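## Task

Rotate the dice until their three upward faces total 15, with every die lying flat and entirely on the mat. The result must hold without the robot supporting anything; finish by opening the grippers and pulling the arms away.

## Robot and tools

Robot: two arms, left_arm and right_arm, each ending in a two-finger parallel gripper. Everything is expressed in one shared scene frame whose origin lies on the table top midway between the arm bases: +x runs out across the table, +z is up, and left_arm sits toward +y. The arm names do not correspond to image sides. Distances are in metres, quaternions are written w first (qw, qx, qy, qz).

Gripper geometry: the fingers extend along the gripper's own +z axis and close along its x axis. The reported end_effector_position is the midpoint between the pads; fingertips stick out 17.5 mm further. A pure rotation command pivots about that midpoint, which is offset 25 mm toward the gripper's -y from the last joint axis. A flat plate also projects about 9 cm toward gripper -y and rotates with the hand, so mind it near the table and dice.

The row format (used by every motion tool): 20 numbers in one flat list covering both arms, always all 20 even if one arm is idle. Order: left x, y, z, qw, qx, qy, qz, left gripper position, force_limit, speed, then the identical ten for the right arm. x, y, z and the quaternion are an absolute target pose for that hand in the scene frame (not an offset). The three gripper numbers each lie in [-1, 1]. position: +1 opens fully (50 mm gap), about -0.65 brings the pads together, -1 means close until something blocks the fingers. force_limit maps -1 to about 20 N per pad, 0 to 102 N, +1 to 185 N (actual grip can run some 17 % over). speed maps -1 to 20 mm/s, 0 to 85, +1 to 150 mm/s of gap change. Repeating the previous three gripper numbers leaves that gripper alone; a 0 is a real command. Force and speed changes only apply once position changes by at least 0.01.

execute_actions(actions): a list of actions; each action is a list of up to 15 rows, one per 1/30 s step, and if fewer are given the final row is held for the remaining steps. An empty list simply reports state and images. An action is rejected for both arms if any target lies over 0.6 m from that hand's current position along any of the hand's own axes; if the first action fails this test, or any action is malformed, nothing runs. Each step the commanded pose is clamped to within 70 mm and 16 degrees of the measured pose, so long jumps need several actions; commands are smoothed with about 0.15 s lag. To hold an orientation, resend the same quaternion every row rather than copying a drifted reported one.

move(target, speed, blocking): target is one 20-number row as above. Both hands travel in straight lines and arrive together, over 0.5 to 10 s; anything longer is cut off at 10 s. speed is the path's top speed in m/s, 0.002 to 0.5 (default 0.25), with rotation capped at twice that in rad/s. Finger values are sent at the start. Paths ignore obstacles and the other arm, and the hand may lag, wander, or overshoot speed near full reach. blocking=false returns after 0.5 s while motion continues; then only wait or stop are accepted until a result shows the move ended. The result adds a move: line with the ending (done, off_target, moving, held, fault) and active limits (paced = target clipped; held = some steps blocked by a check, after which the arm may surge) plus each hand's distance from its target. If only one arm is named, the other finished normally.

wait(seconds): 0 to 10; lets time pass with commands held, returning early if a running move ends. stop(): brakes a running move; fast arms need braking room; fingers keep moving. zoom_image(camera, region): region [x0, y0, x1, y1] in pixels from the top-left, at most 504 by 504, on cam_head_left or cam_head_right (896x504) or cam_left_wrist or cam_right_wrist (616x616). finished_scene(scene): pass the current scene number; irreversible; the result reports success and gives the following task.

Reading results: each state line lists per-arm hand position, quaternion and velocities; printed positions can be off, especially far out. Hand target lines show where the controller is currently steering. A pose unreachable line means a clearance check altered or blocked that arm's command. object_status: 0 moving, 1 blocked while opening, 2 blocked while closing (a real grasp), 3 reached the commanded opening or pads met (usually nothing held). Any new position resets it to 0 briefly. position_measured in counts gives opening of roughly (250 - counts) x 0.202 mm. After a -1 force_limit grip, status stays 2 even if the die slips away, so verify visually.

Cautions: arms are stiff; commanding even slightly past contact with the table or a die can trigger a fault. Joint torque at its load limit (shoulders 303, elbow 138, wrists 51.5 N m, including held weight) or an external force of 150 N freezes that arm for 10 s and discards the rest of the call. Keep the arms from colliding. Approach slowly, keep contacts gentle, never let a die fall or leave the table, and expect occasional small disturbances to held or loose items. Holding loads heats motors: a MOTOR HOT line appears from 70 °C and at 85 °C the arm is braked until it cools. Typical order: inspect dice faces with cameras and zoom, pick or roll each die as needed to change its top face, set each flat and wholly on the mat, check the sum, release, lift clear, then end the scene.

Each tool is called after "Emit:" as name(argument=value, ...) on one line, values as JSON.

## Session

Emit:
execute_actions(actions=[])

Scene clock: 0.00 s.
left_arm: end_effector_position=(+0.5533, +0.0959, +0.3766) position_measured=3 object_status=3 end_effector_quat_wxyz=(+0.593, -0.600, -0.237, -0.483) end_effector_velocity=(-0.001, -0.002, -0.001) end_effector_angular_velocity=(-0.002, -0.002, -0.003) | right_arm: end_effector_position=(+0.4652, -0.5950, +0.1473) position_measured=3 object_status=3 end_effector_quat_wxyz=(+0.005, +0.168, +0.985, +0.028) end_effector_velocity=(+0.000, -0.000, -0.000) end_effector_angular_velocity=(+0.000, +0.002, -0.001)
Joint positions: left_arm=[ 1.942 -0.947  1.424 -0.242 -0.808 -1.225] | right_arm=[ 3.08  -1.763  2.437 -2.255 -1.514 -1.416]
Joint velocities: left_arm=[-0.002 -0.    -0.    -0.002  0.    -0.001] | right_arm=[-0.001  0.001 -0.001  0.001  0.     0.   ]
Hand target (left_arm): +0.553, +0.096, +0.377; +0.593, -0.600, -0.237, -0.483
Hand target (right_arm): +0.465, -0.595, +0.147; +0.005, +0.168, +0.985, +0.028

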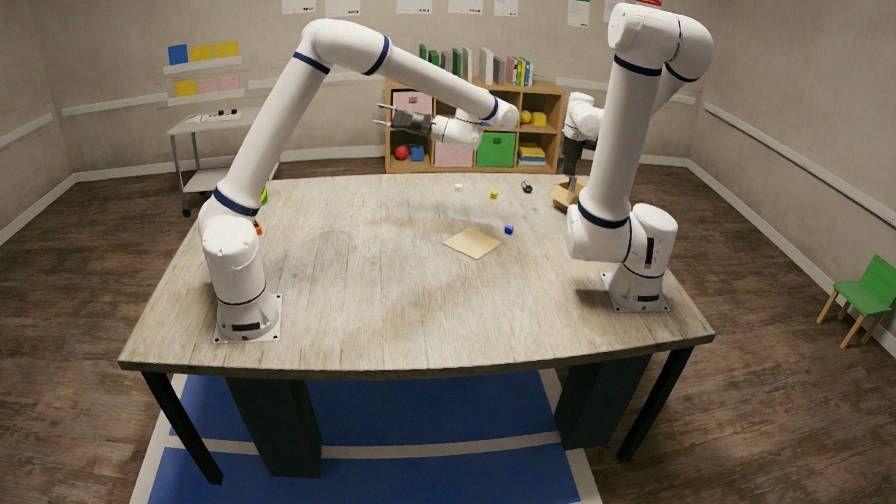

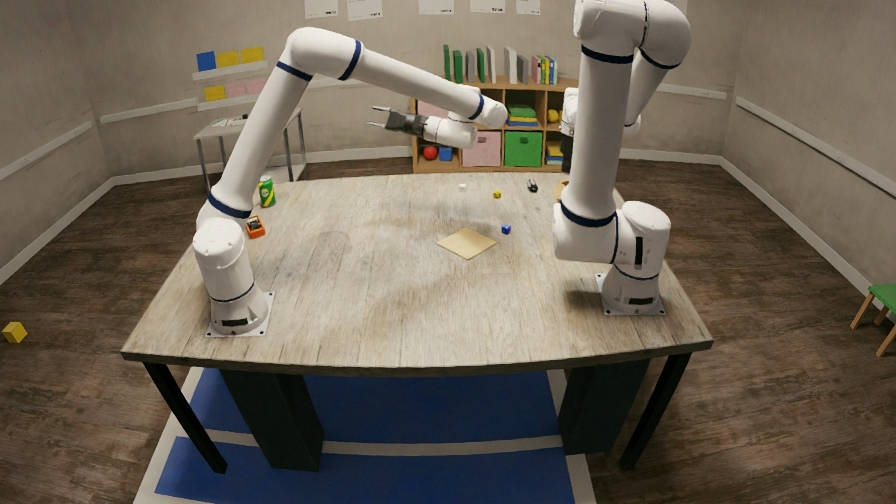

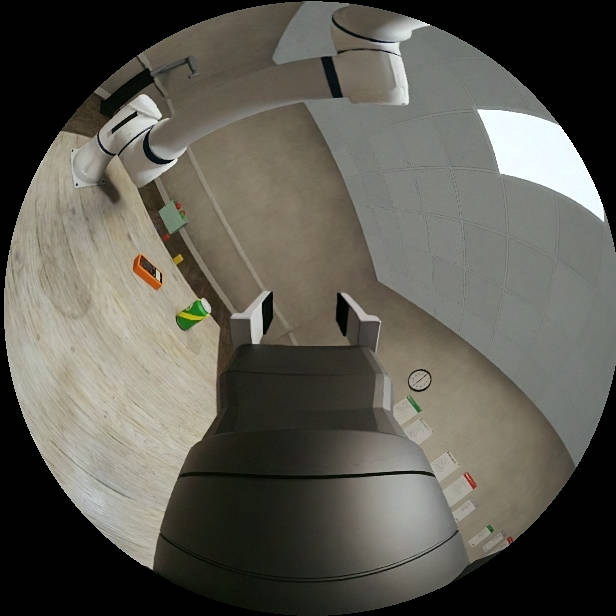

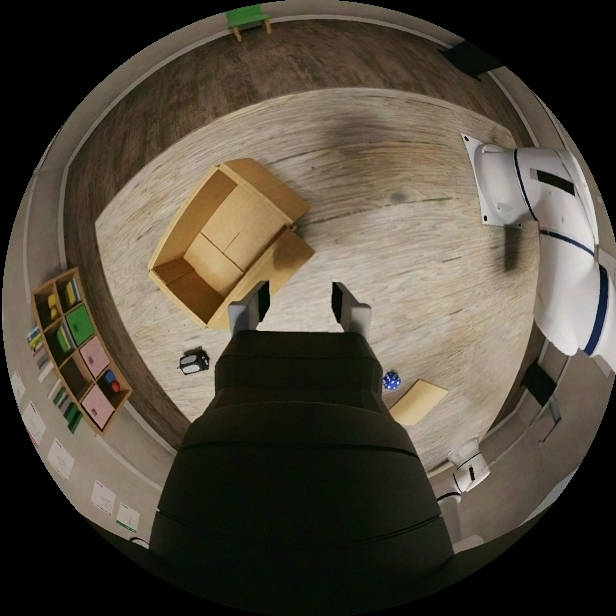

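Emit:
move(target=[0.5,0.3,0.3,0,0,1,0,1,-0.6,0,0.66,-0.32,0.16,0,0.7071,0.7071,0,1,-0.6,0], speed=0.35)

Emit:
zoom_image(camera="cam_right_wrist", region=[200, 60, 460, 320])

Scene clock: 15.77 s.
left_arm: end_effector_position=(+0.5002, +0.3009, +0.3015) position_measured=3 object_status=3 end_effector_quat_wxyz=(+0.001, -0.001, +1.000, +0.002) end_effector_velocity=(+0.000, +0.002, -0.000) end_effector_angular_velocity=(-0.005, -0.009, +0.010) | right_arm: end_effector_position=(+0.6599, -0.3196, +0.1605) position_measured=3 object_status=3 end_effector_quat_wxyz=(-0.001, +0.707, +0.707, +0.001) end_effector_velocity=(+0.002, +0.000, +0.000) end_effector_angular_velocity=(-0.000, -0.001, -0.007)
Joint positions: left_arm=[ 2.447 -1.746  2.111 -1.936 -1.567 -2.168] | right_arm=[ 3.514 -1.286  1.902 -2.186 -1.569  0.251]
Joint velocities: left_arm=[ 0.003 -0.005  0.007 -0.013  0.001 -0.006] | right_arm=[-0.     0.002 -0.003  0.    -0.     0.006]
Hand target (left_arm): +0.500, +0.301, +0.301; +0.002, -0.001, +1.000, +0.001
Hand target (right_arm): +0.660, -0.319, +0.161; -0.001, +0.707, +0.707, +0.001
Off the commanded pose (left_arm): 0.002 m, 0 deg.
Off the commanded pose (right_arm): 0.001 m, 0 deg.
move: done

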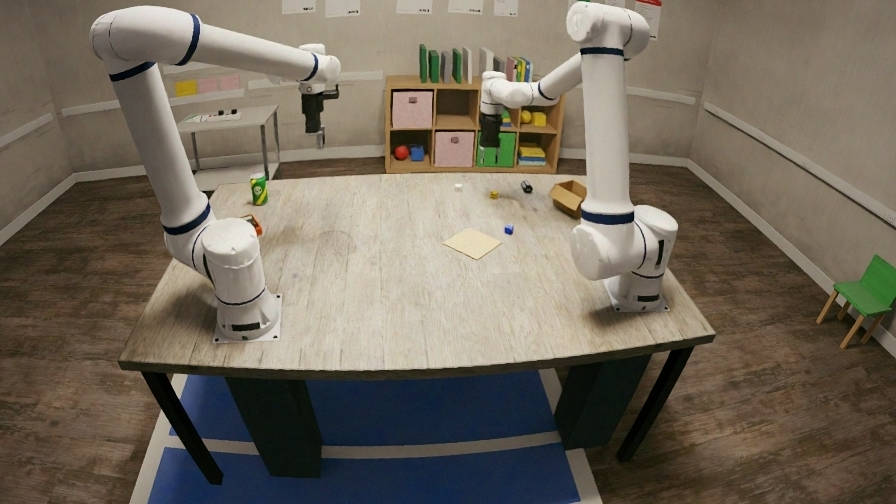

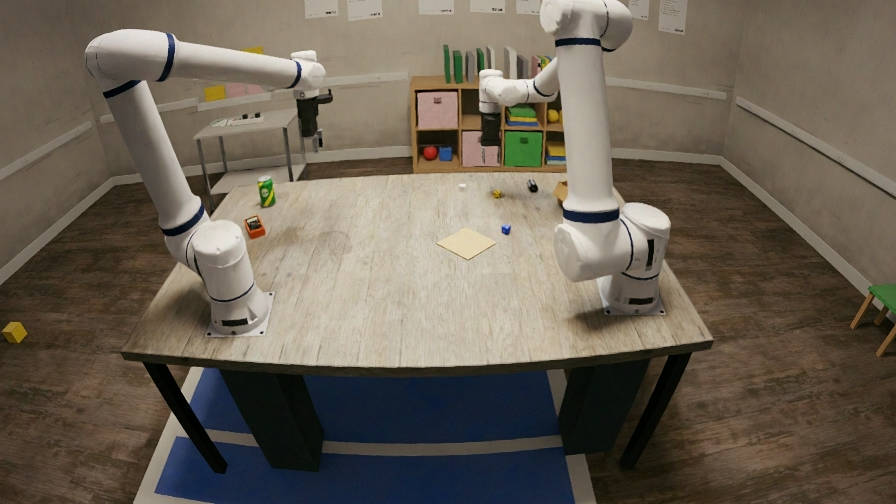

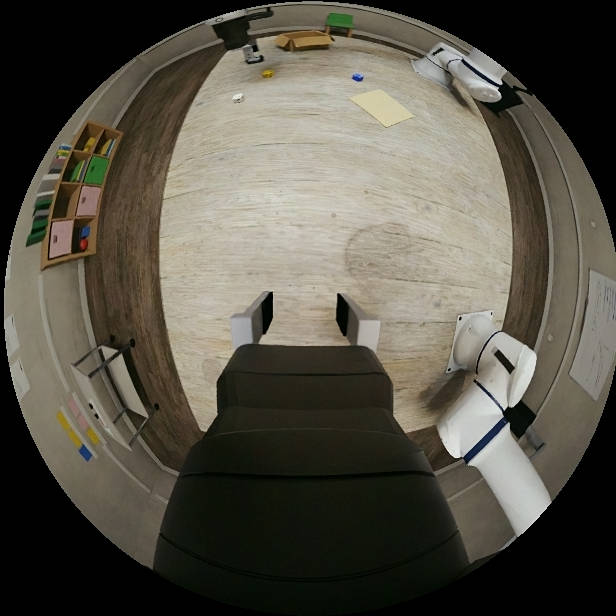

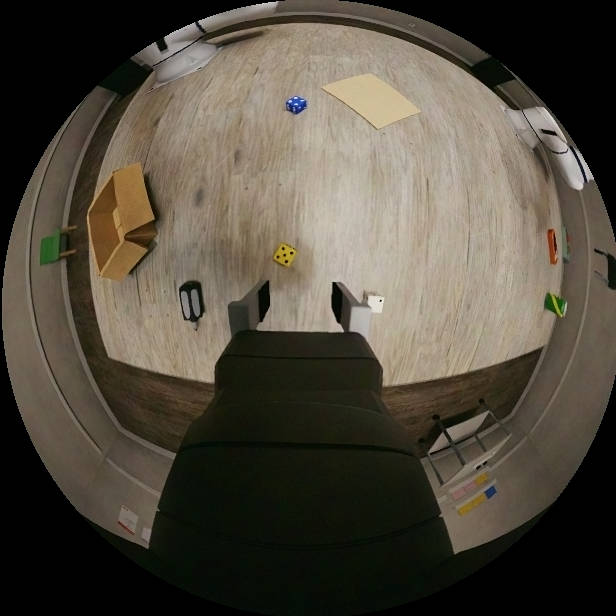

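Region (200, 60, 460, 320) of cam_right_wrist's 616x616 image, scaled by 1.938, with more detail than that image has.

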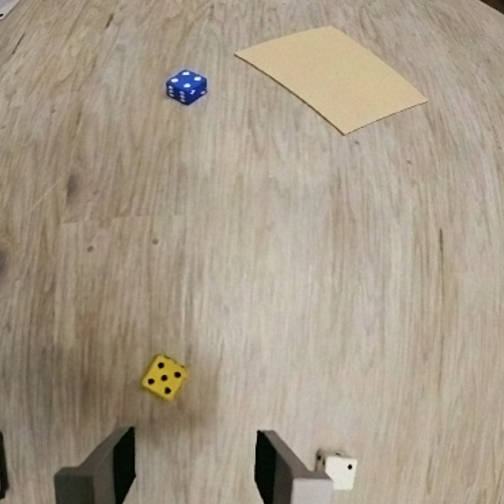

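Emit:
zoom_image(camera="cam_right_wrist", region=[350, 275, 400, 325])

Emit:
zoom_image(camera="cam_left_wrist", region=[220, 80, 260, 120])

Emit:
zoom_image(camera="cam_right_wrist", region=[270, 80, 320, 130])

Emit:
zoom_image(camera="cam_head_left", region=[442, 175, 474, 199])

Region (350, 275, 400, 325) of cam_right_wrist's 616x616 image, scaled by 10.080, with more detail than that image has.

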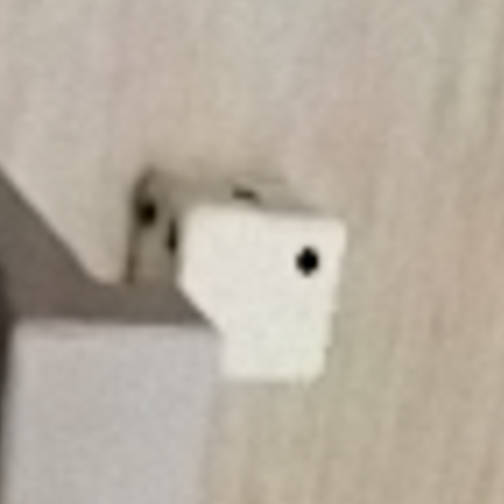

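Region (220, 80, 260, 120) of cam_left_wrist's 616x616 image, scaled by 12.600, with more detail than that image has.

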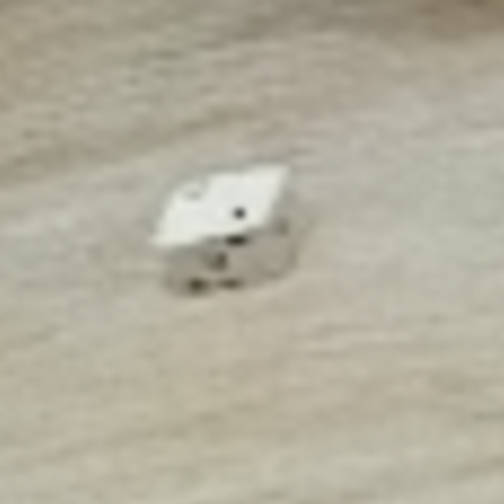

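Region (270, 80, 320, 130) of cam_right_wrist's 616x616 image, scaled by 10.080, with more detail than that image has.

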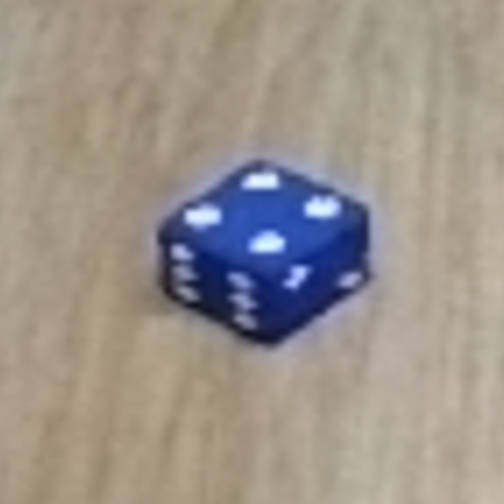

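Region (442, 175, 474, 199) of cam_head_left's 896x504 image, scaled by 15.750, with more detail than that image has; it fills the top 378 rows of this view, and the rest is white.

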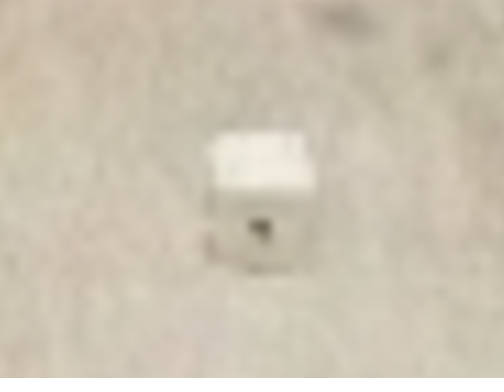

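Emit:
move(target=[0.5,0.3,0.3,0,0,1,0,1,-0.6,0,0.636,-0.341,0.052,0,0.829,0.559,0,1,-0.6,0], speed=0.25)

Emit:
zoom_image(camera="cam_right_wrist", region=[228, 200, 388, 360])

Scene clock: 32.97 s.
left_arm: end_effector_position=(+0.5000, +0.3000, +0.3000) position_measured=3 object_status=3 end_effector_quat_wxyz=(+0.000, -0.000, +1.000, +0.000) end_effector_velocity=(-0.000, -0.002, +0.000) end_effector_angular_velocity=(-0.002, +0.000, -0.002) | right_arm: end_effector_position=(+0.6364, -0.3409, +0.0522) position_measured=3 object_status=3 end_effector_quat_wxyz=(+0.000, +0.829, +0.559, -0.000) end_effector_velocity=(-0.001, -0.001, -0.003) end_effector_angular_velocity=(+0.000, +0.000, -0.010)
Joint positions: left_arm=[ 2.448 -1.744  2.112 -1.939 -1.571 -2.166] | right_arm=[ 3.483 -1.209  2.042 -2.404 -1.571  0.604]
Joint velocities: left_arm=[-0.002  0.     0.    -0.001 -0.002  0.   ] | right_arm=[-0.001  0.003  0.004 -0.006  0.     0.009]
Hand target (left_arm): +0.500, +0.300, +0.300; +0.000, +0.000, +1.000, -0.000
Hand target (right_arm): +0.636, -0.341, +0.052; +0.000, +0.829, +0.559, -0.000
Off the commanded pose (left_arm): 0.000 m, 0 deg.
Off the commanded pose (right_arm): 0.000 m, 0 deg.
move: done

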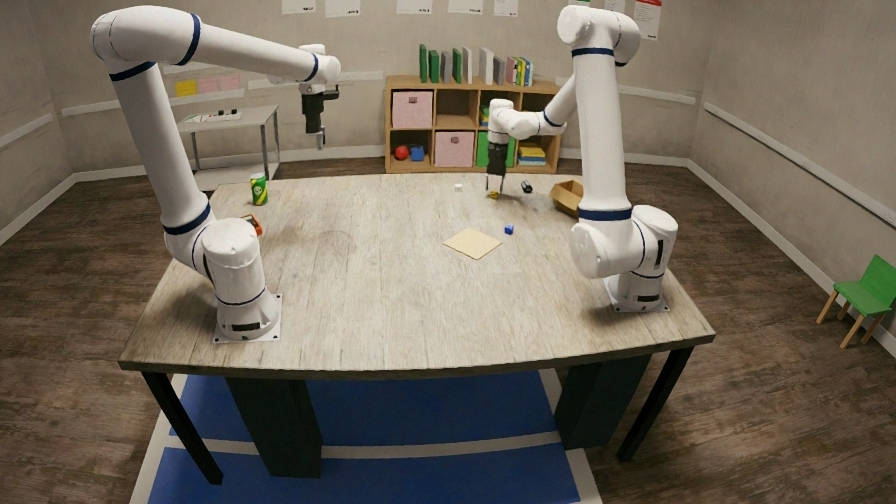

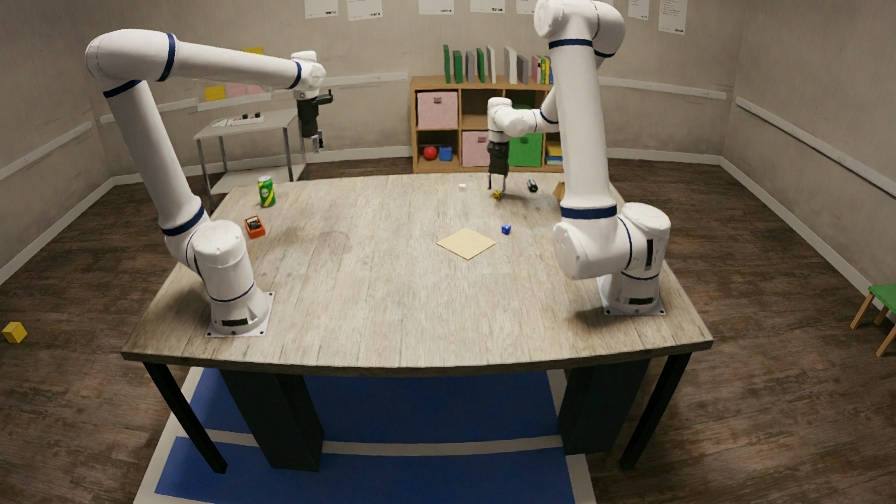

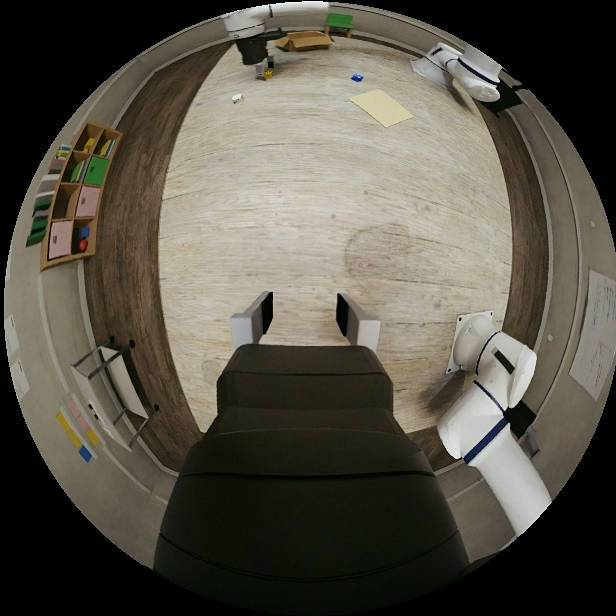

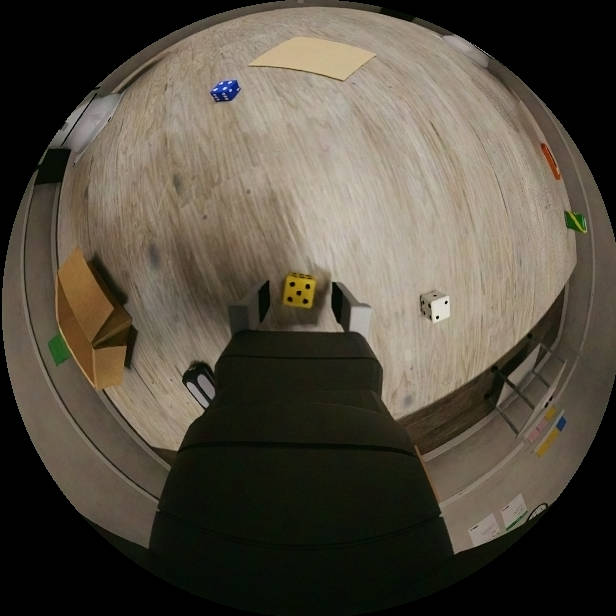

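Region (228, 200, 388, 360) of cam_right_wrist's 616x616 image, scaled by 3.150, with more detail than that image has.

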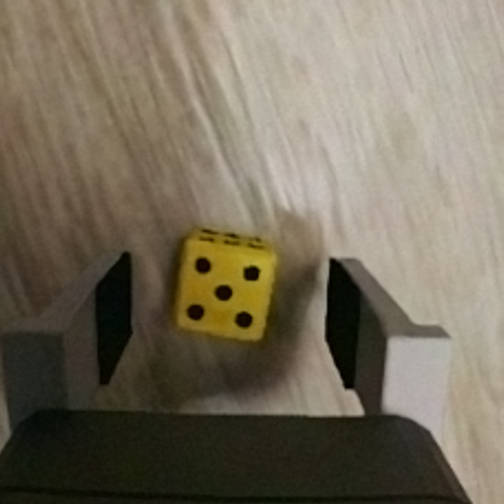

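Emit:
move(target=[0.5,0.3,0.3,0,0,1,0,1,-0.6,0,0.636,-0.342,0.025,0,0.870,0.492,0,1,-0.6,0], speed=0.08)

Emit:
move(target=[0.5,0.3,0.3,0,0,1,0,1,-0.6,0,0.636,-0.342,0.025,0,0.870,0.492,0,-1,-0.6,0])

Emit:
move(target=[0.5,0.3,0.3,0,0,1,0,1,-0.6,0,0.62,-0.335,0.06,0,0.870,0.492,0,-1,-0.6,0], speed=0.15)

Emit:
move(target=[0.5,0.3,0.3,0,0,1,0,1,-0.6,0,0.37,-0.2,0.06,0,0.870,0.492,0,-1,-0.6,0], speed=0.3)

Scene clock: 46.90 s.
left_arm: end_effector_position=(+0.5000, +0.3000, +0.3000) position_measured=3 object_status=3 end_effector_quat_wxyz=(+0.000, +0.000, +1.000, -0.000) end_effector_velocity=(-0.000, +0.000, -0.000) end_effector_angular_velocity=(+0.001, +0.000, -0.001) | right_arm: end_effector_position=(+0.6361, -0.3420, +0.0252) position_measured=3 object_status=3 end_effector_quat_wxyz=(-0.000, +0.870, +0.493, +0.000) end_effector_velocity=(-0.001, +0.001, -0.002) end_effector_angular_velocity=(-0.000, +0.001, -0.012)
Joint positions: left_arm=[ 2.448 -1.744  2.112 -1.939 -1.571 -2.166] | right_arm=[ 3.477 -1.176  2.062 -2.457 -1.571  0.755]
Joint velocities: left_arm=[-0.    -0.     0.     0.001  0.001  0.   ] | right_arm=[ 0.001  0.003  0.002 -0.003  0.     0.013]
Hand target (left_arm): +0.500, +0.300, +0.300; +0.000, +0.000, +1.000, -0.000
Hand target (right_arm): +0.636, -0.342, +0.025; +0.000, +0.870, +0.492, -0.000
Off the commanded pose (left_arm): 0.000 m, 0 deg.
Off the commanded pose (right_arm): 0.000 m, 0 deg.
move: done

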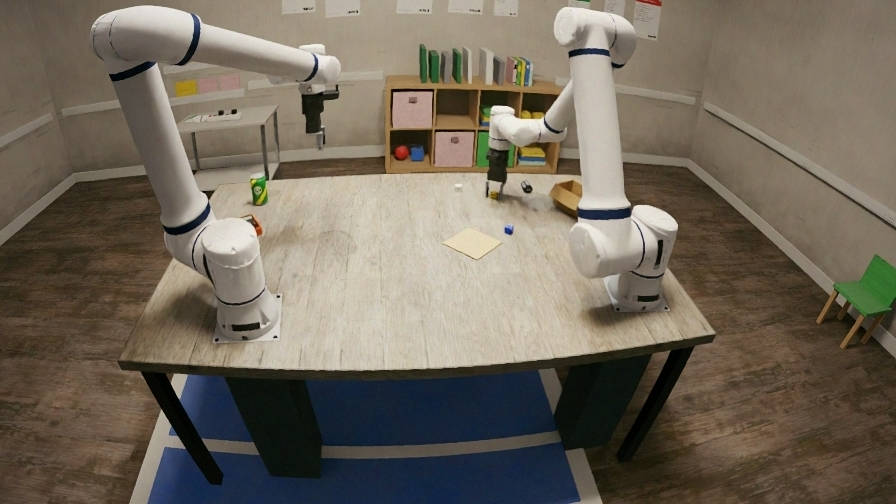

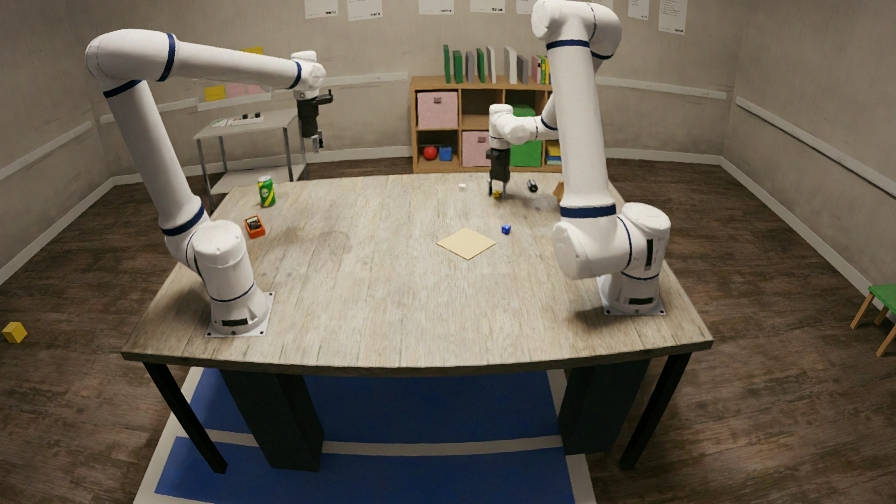

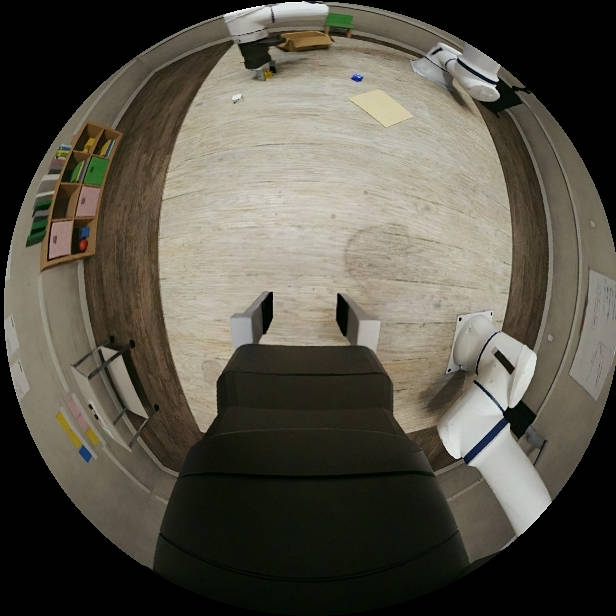

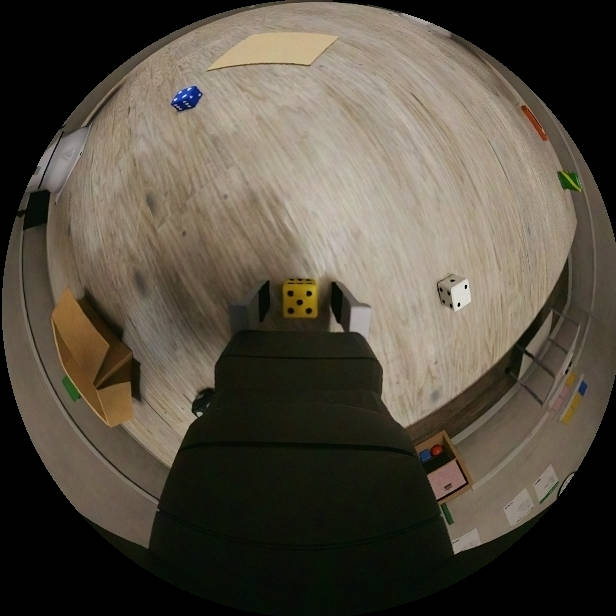

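Scene clock: 47.60 s.
left_arm: end_effector_position=(+0.5000, +0.3000, +0.3000) position_measured=3 object_status=3 end_effector_quat_wxyz=(+0.000, -0.000, +1.000, -0.000) end_effector_velocity=(+0.000, +0.000, +0.000) end_effector_angular_velocity=(-0.000, -0.000, +0.000) | right_arm: end_effector_position=(+0.6360, -0.3420, +0.0250) position_measured=130 object_status=2 end_effector_quat_wxyz=(-0.000, +0.870, +0.492, +0.000) end_effector_velocity=(+0.000, +0.001, +0.001) end_effector_angular_velocity=(+0.000, -0.003, -0.000)
Joint positions: left_arm=[ 2.448 -1.744  2.112 -1.939 -1.571 -2.166] | right_arm=[ 3.477 -1.176  2.062 -2.457 -1.571  0.756]
Joint velocities: left_arm=[ 0.001  0.    -0.    -0.001 -0.     0.001] | right_arm=[ 0.001 -0.001 -0.    -0.002 -0.     0.001]
Hand target (left_arm): +0.500, +0.300, +0.300; +0.000, +0.000, +1.000, -0.000
Hand target (right_arm): +0.636, -0.342, +0.025; +0.000, +0.870, +0.492, -0.000
Off the commanded pose (left_arm): 0.000 m, 0 deg.
Off the commanded pose (right_arm): 0.000 m, 0 deg.
move: done

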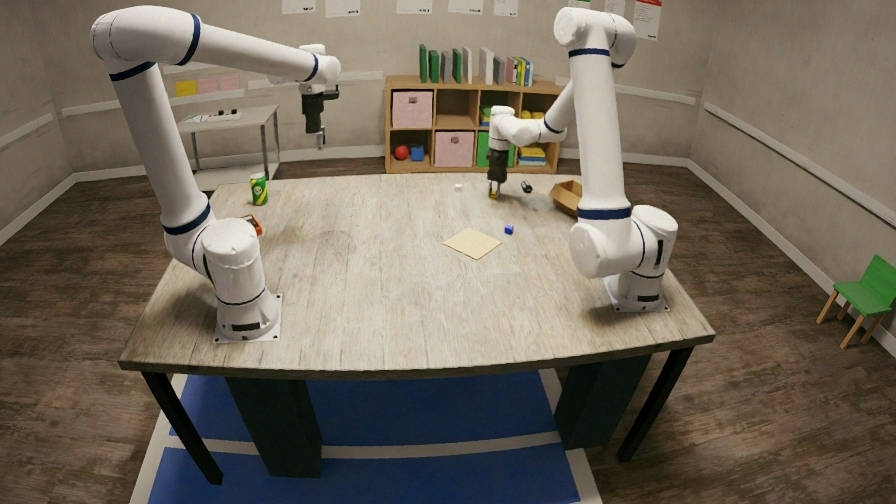

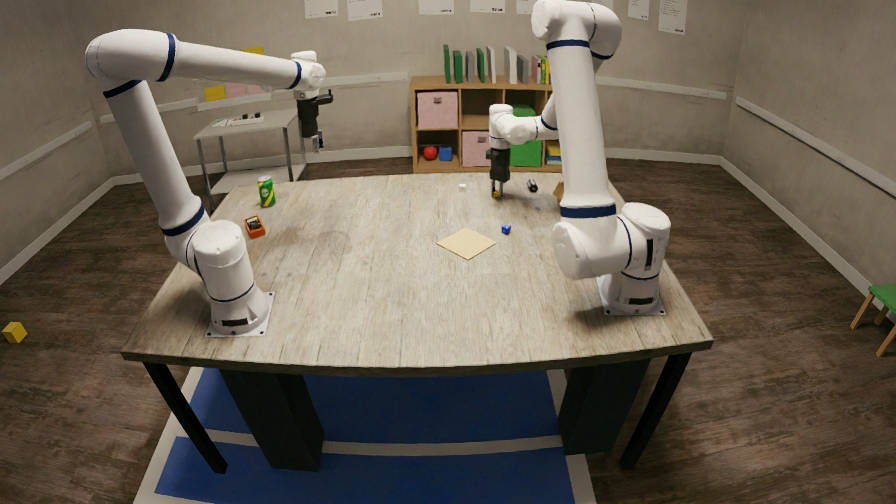

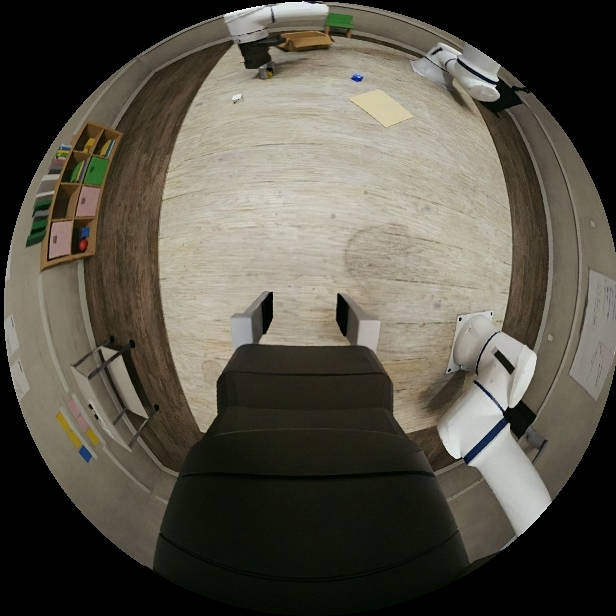

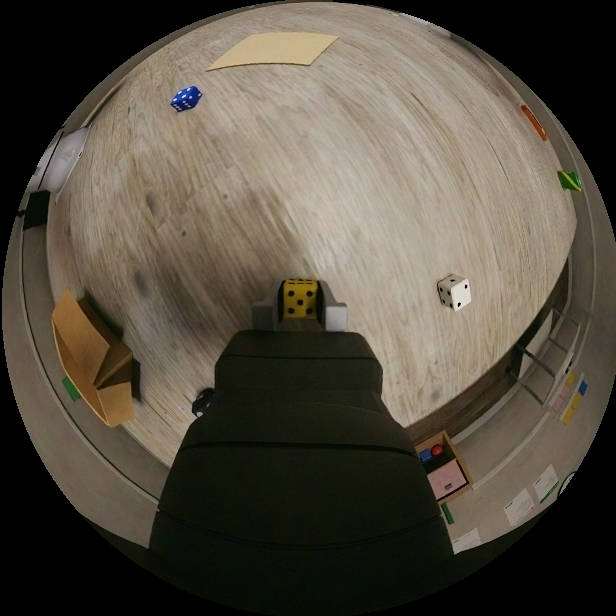

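Scene clock: 48.47 s.
left_arm: end_effector_position=(+0.5000, +0.3000, +0.3000) position_measured=3 object_status=3 end_effector_quat_wxyz=(+0.000, +0.000, +1.000, -0.000) end_effector_velocity=(+0.000, +0.001, -0.000) end_effector_angular_velocity=(+0.001, +0.000, -0.000) | right_arm: end_effector_position=(+0.6200, -0.3350, +0.0598) position_measured=130 object_status=2 end_effector_quat_wxyz=(-0.000, +0.870, +0.492, -0.000) end_effector_velocity=(-0.001, -0.001, +0.002) end_effector_angular_velocity=(-0.001, +0.002, -0.002)
Joint positions: left_arm=[ 2.448 -1.744  2.112 -1.939 -1.571 -2.166] | right_arm=[ 3.492 -1.239  2.068 -2.401 -1.571  0.771]
Joint velocities: left_arm=[ 0.001  0.    -0.     0.     0.     0.001] | right_arm=[-0.    -0.004  0.     0.005 -0.     0.001]
Hand target (left_arm): +0.500, +0.300, +0.300; +0.000, +0.000, +1.000, -0.000
Hand target (right_arm): +0.620, -0.335, +0.060; -0.000, +0.870, +0.492, +0.000
Off the commanded pose (left_arm): 0.000 m, 0 deg.
Off the commanded pose (right_arm): 0.000 m, 0 deg.
move: done

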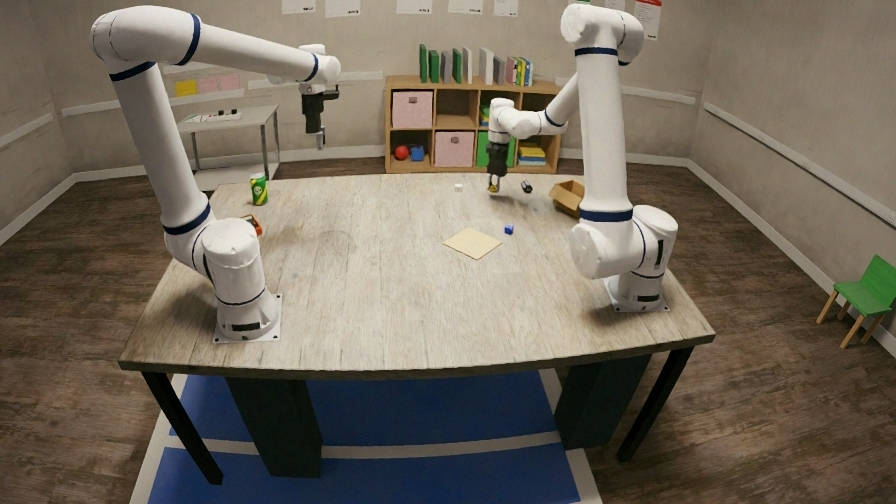

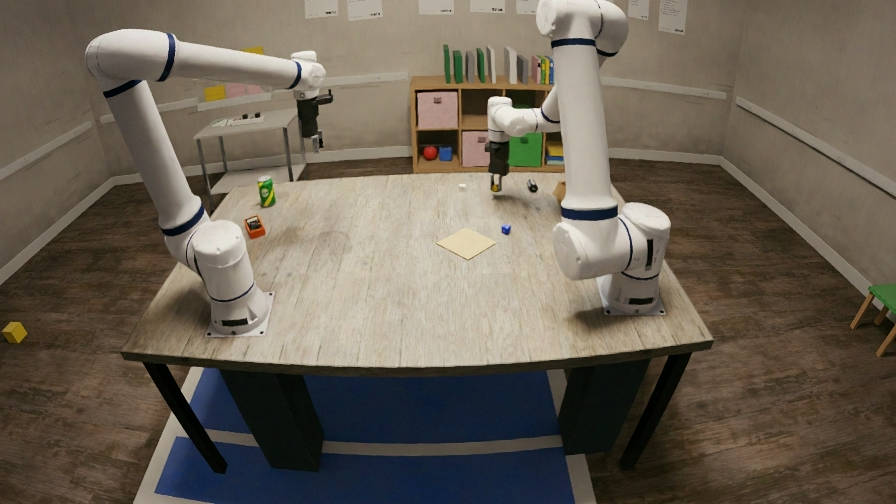

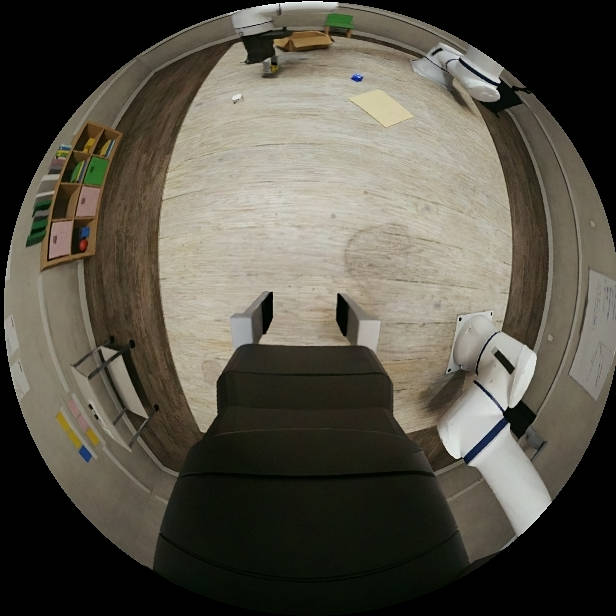

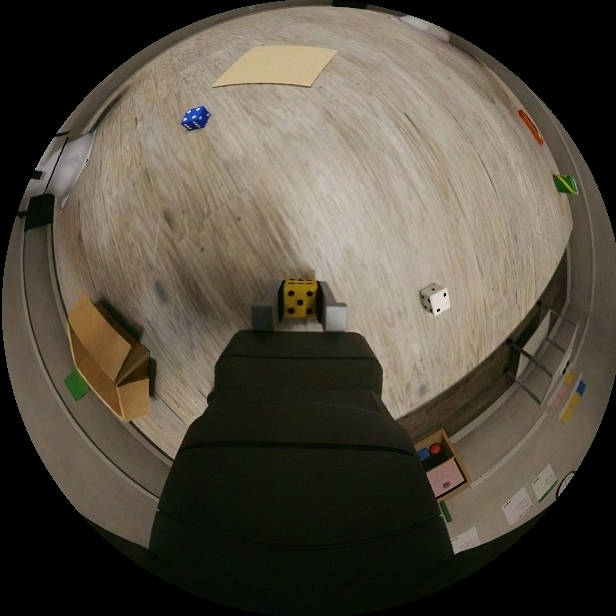

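Scene clock: 50.07 s.
left_arm: end_effector_position=(+0.5000, +0.3000, +0.3000) position_measured=3 object_status=3 end_effector_quat_wxyz=(+0.000, -0.000, +1.000, -0.000) end_effector_velocity=(-0.001, -0.001, -0.000) end_effector_angular_velocity=(+0.001, +0.001, -0.001) | right_arm: end_effector_position=(+0.3700, -0.1995, +0.0598) position_measured=130 object_status=2 end_effector_quat_wxyz=(-0.001, +0.870, +0.492, +0.000) end_effector_velocity=(-0.002, +0.001, +0.000) end_effector_angular_velocity=(-0.000, +0.000, +0.000)
Joint positions: left_arm=[ 2.448 -1.744  2.112 -1.939 -1.571 -2.166] | right_arm=[ 3.838 -1.39   2.284 -2.465 -1.569  1.116]
Joint velocities: left_arm=[-0.002  0.    -0.     0.001 -0.    -0.001] | right_arm=[ 0.004 -0.001  0.001  0.    -0.     0.004]
Hand target (left_arm): +0.500, +0.300, +0.300; +0.000, +0.000, +1.000, -0.000
Hand target (right_arm): +0.370, -0.199, +0.060; -0.001, +0.870, +0.492, +0.000
Off the commanded pose (left_arm): 0.000 m, 0 deg.
Off the commanded pose (right_arm): 0.001 m, 0 deg.
move: done

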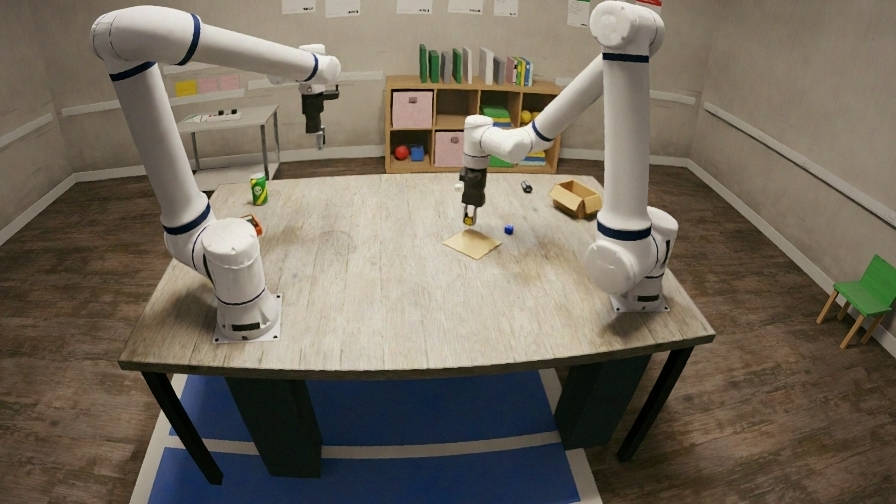

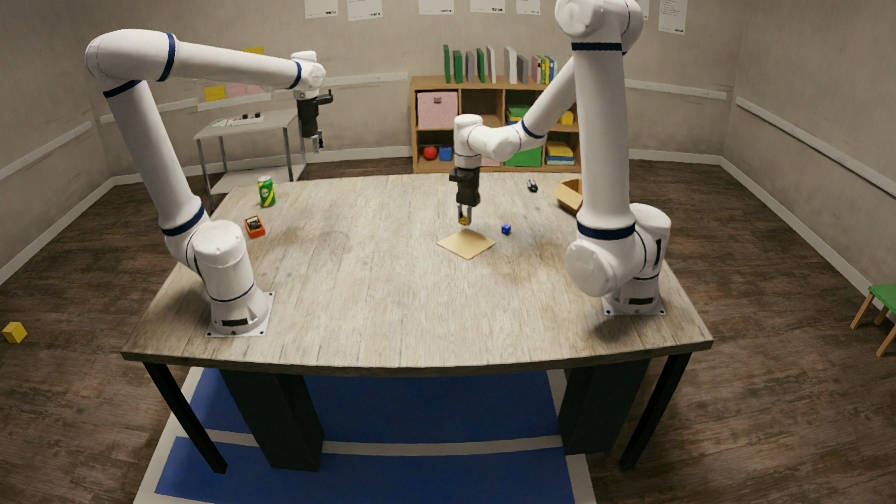

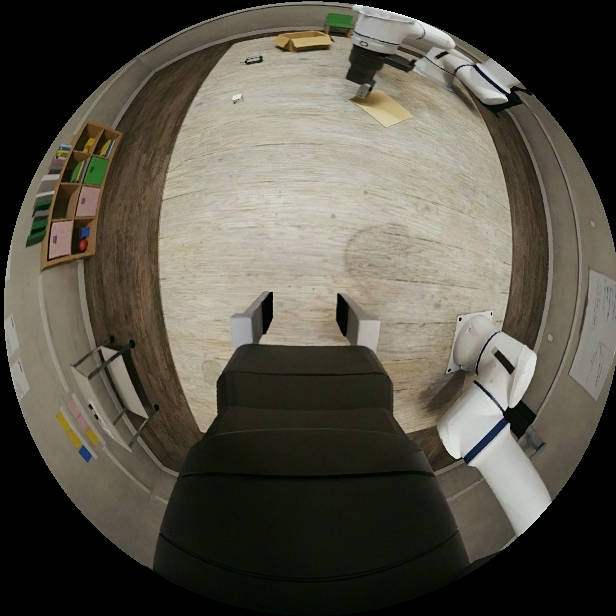

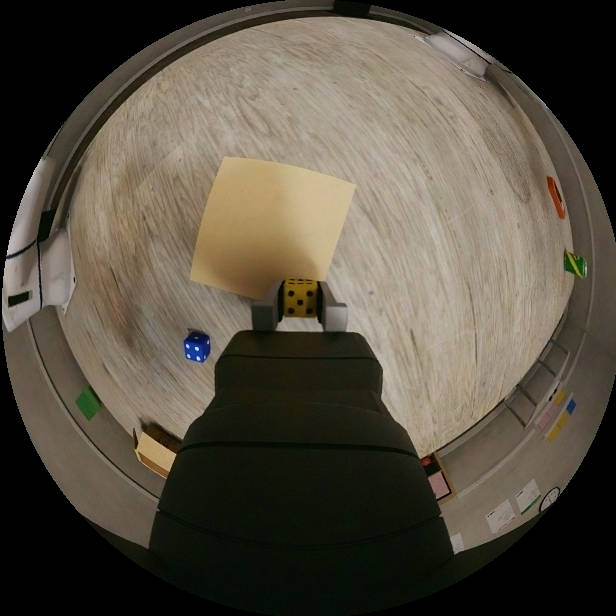

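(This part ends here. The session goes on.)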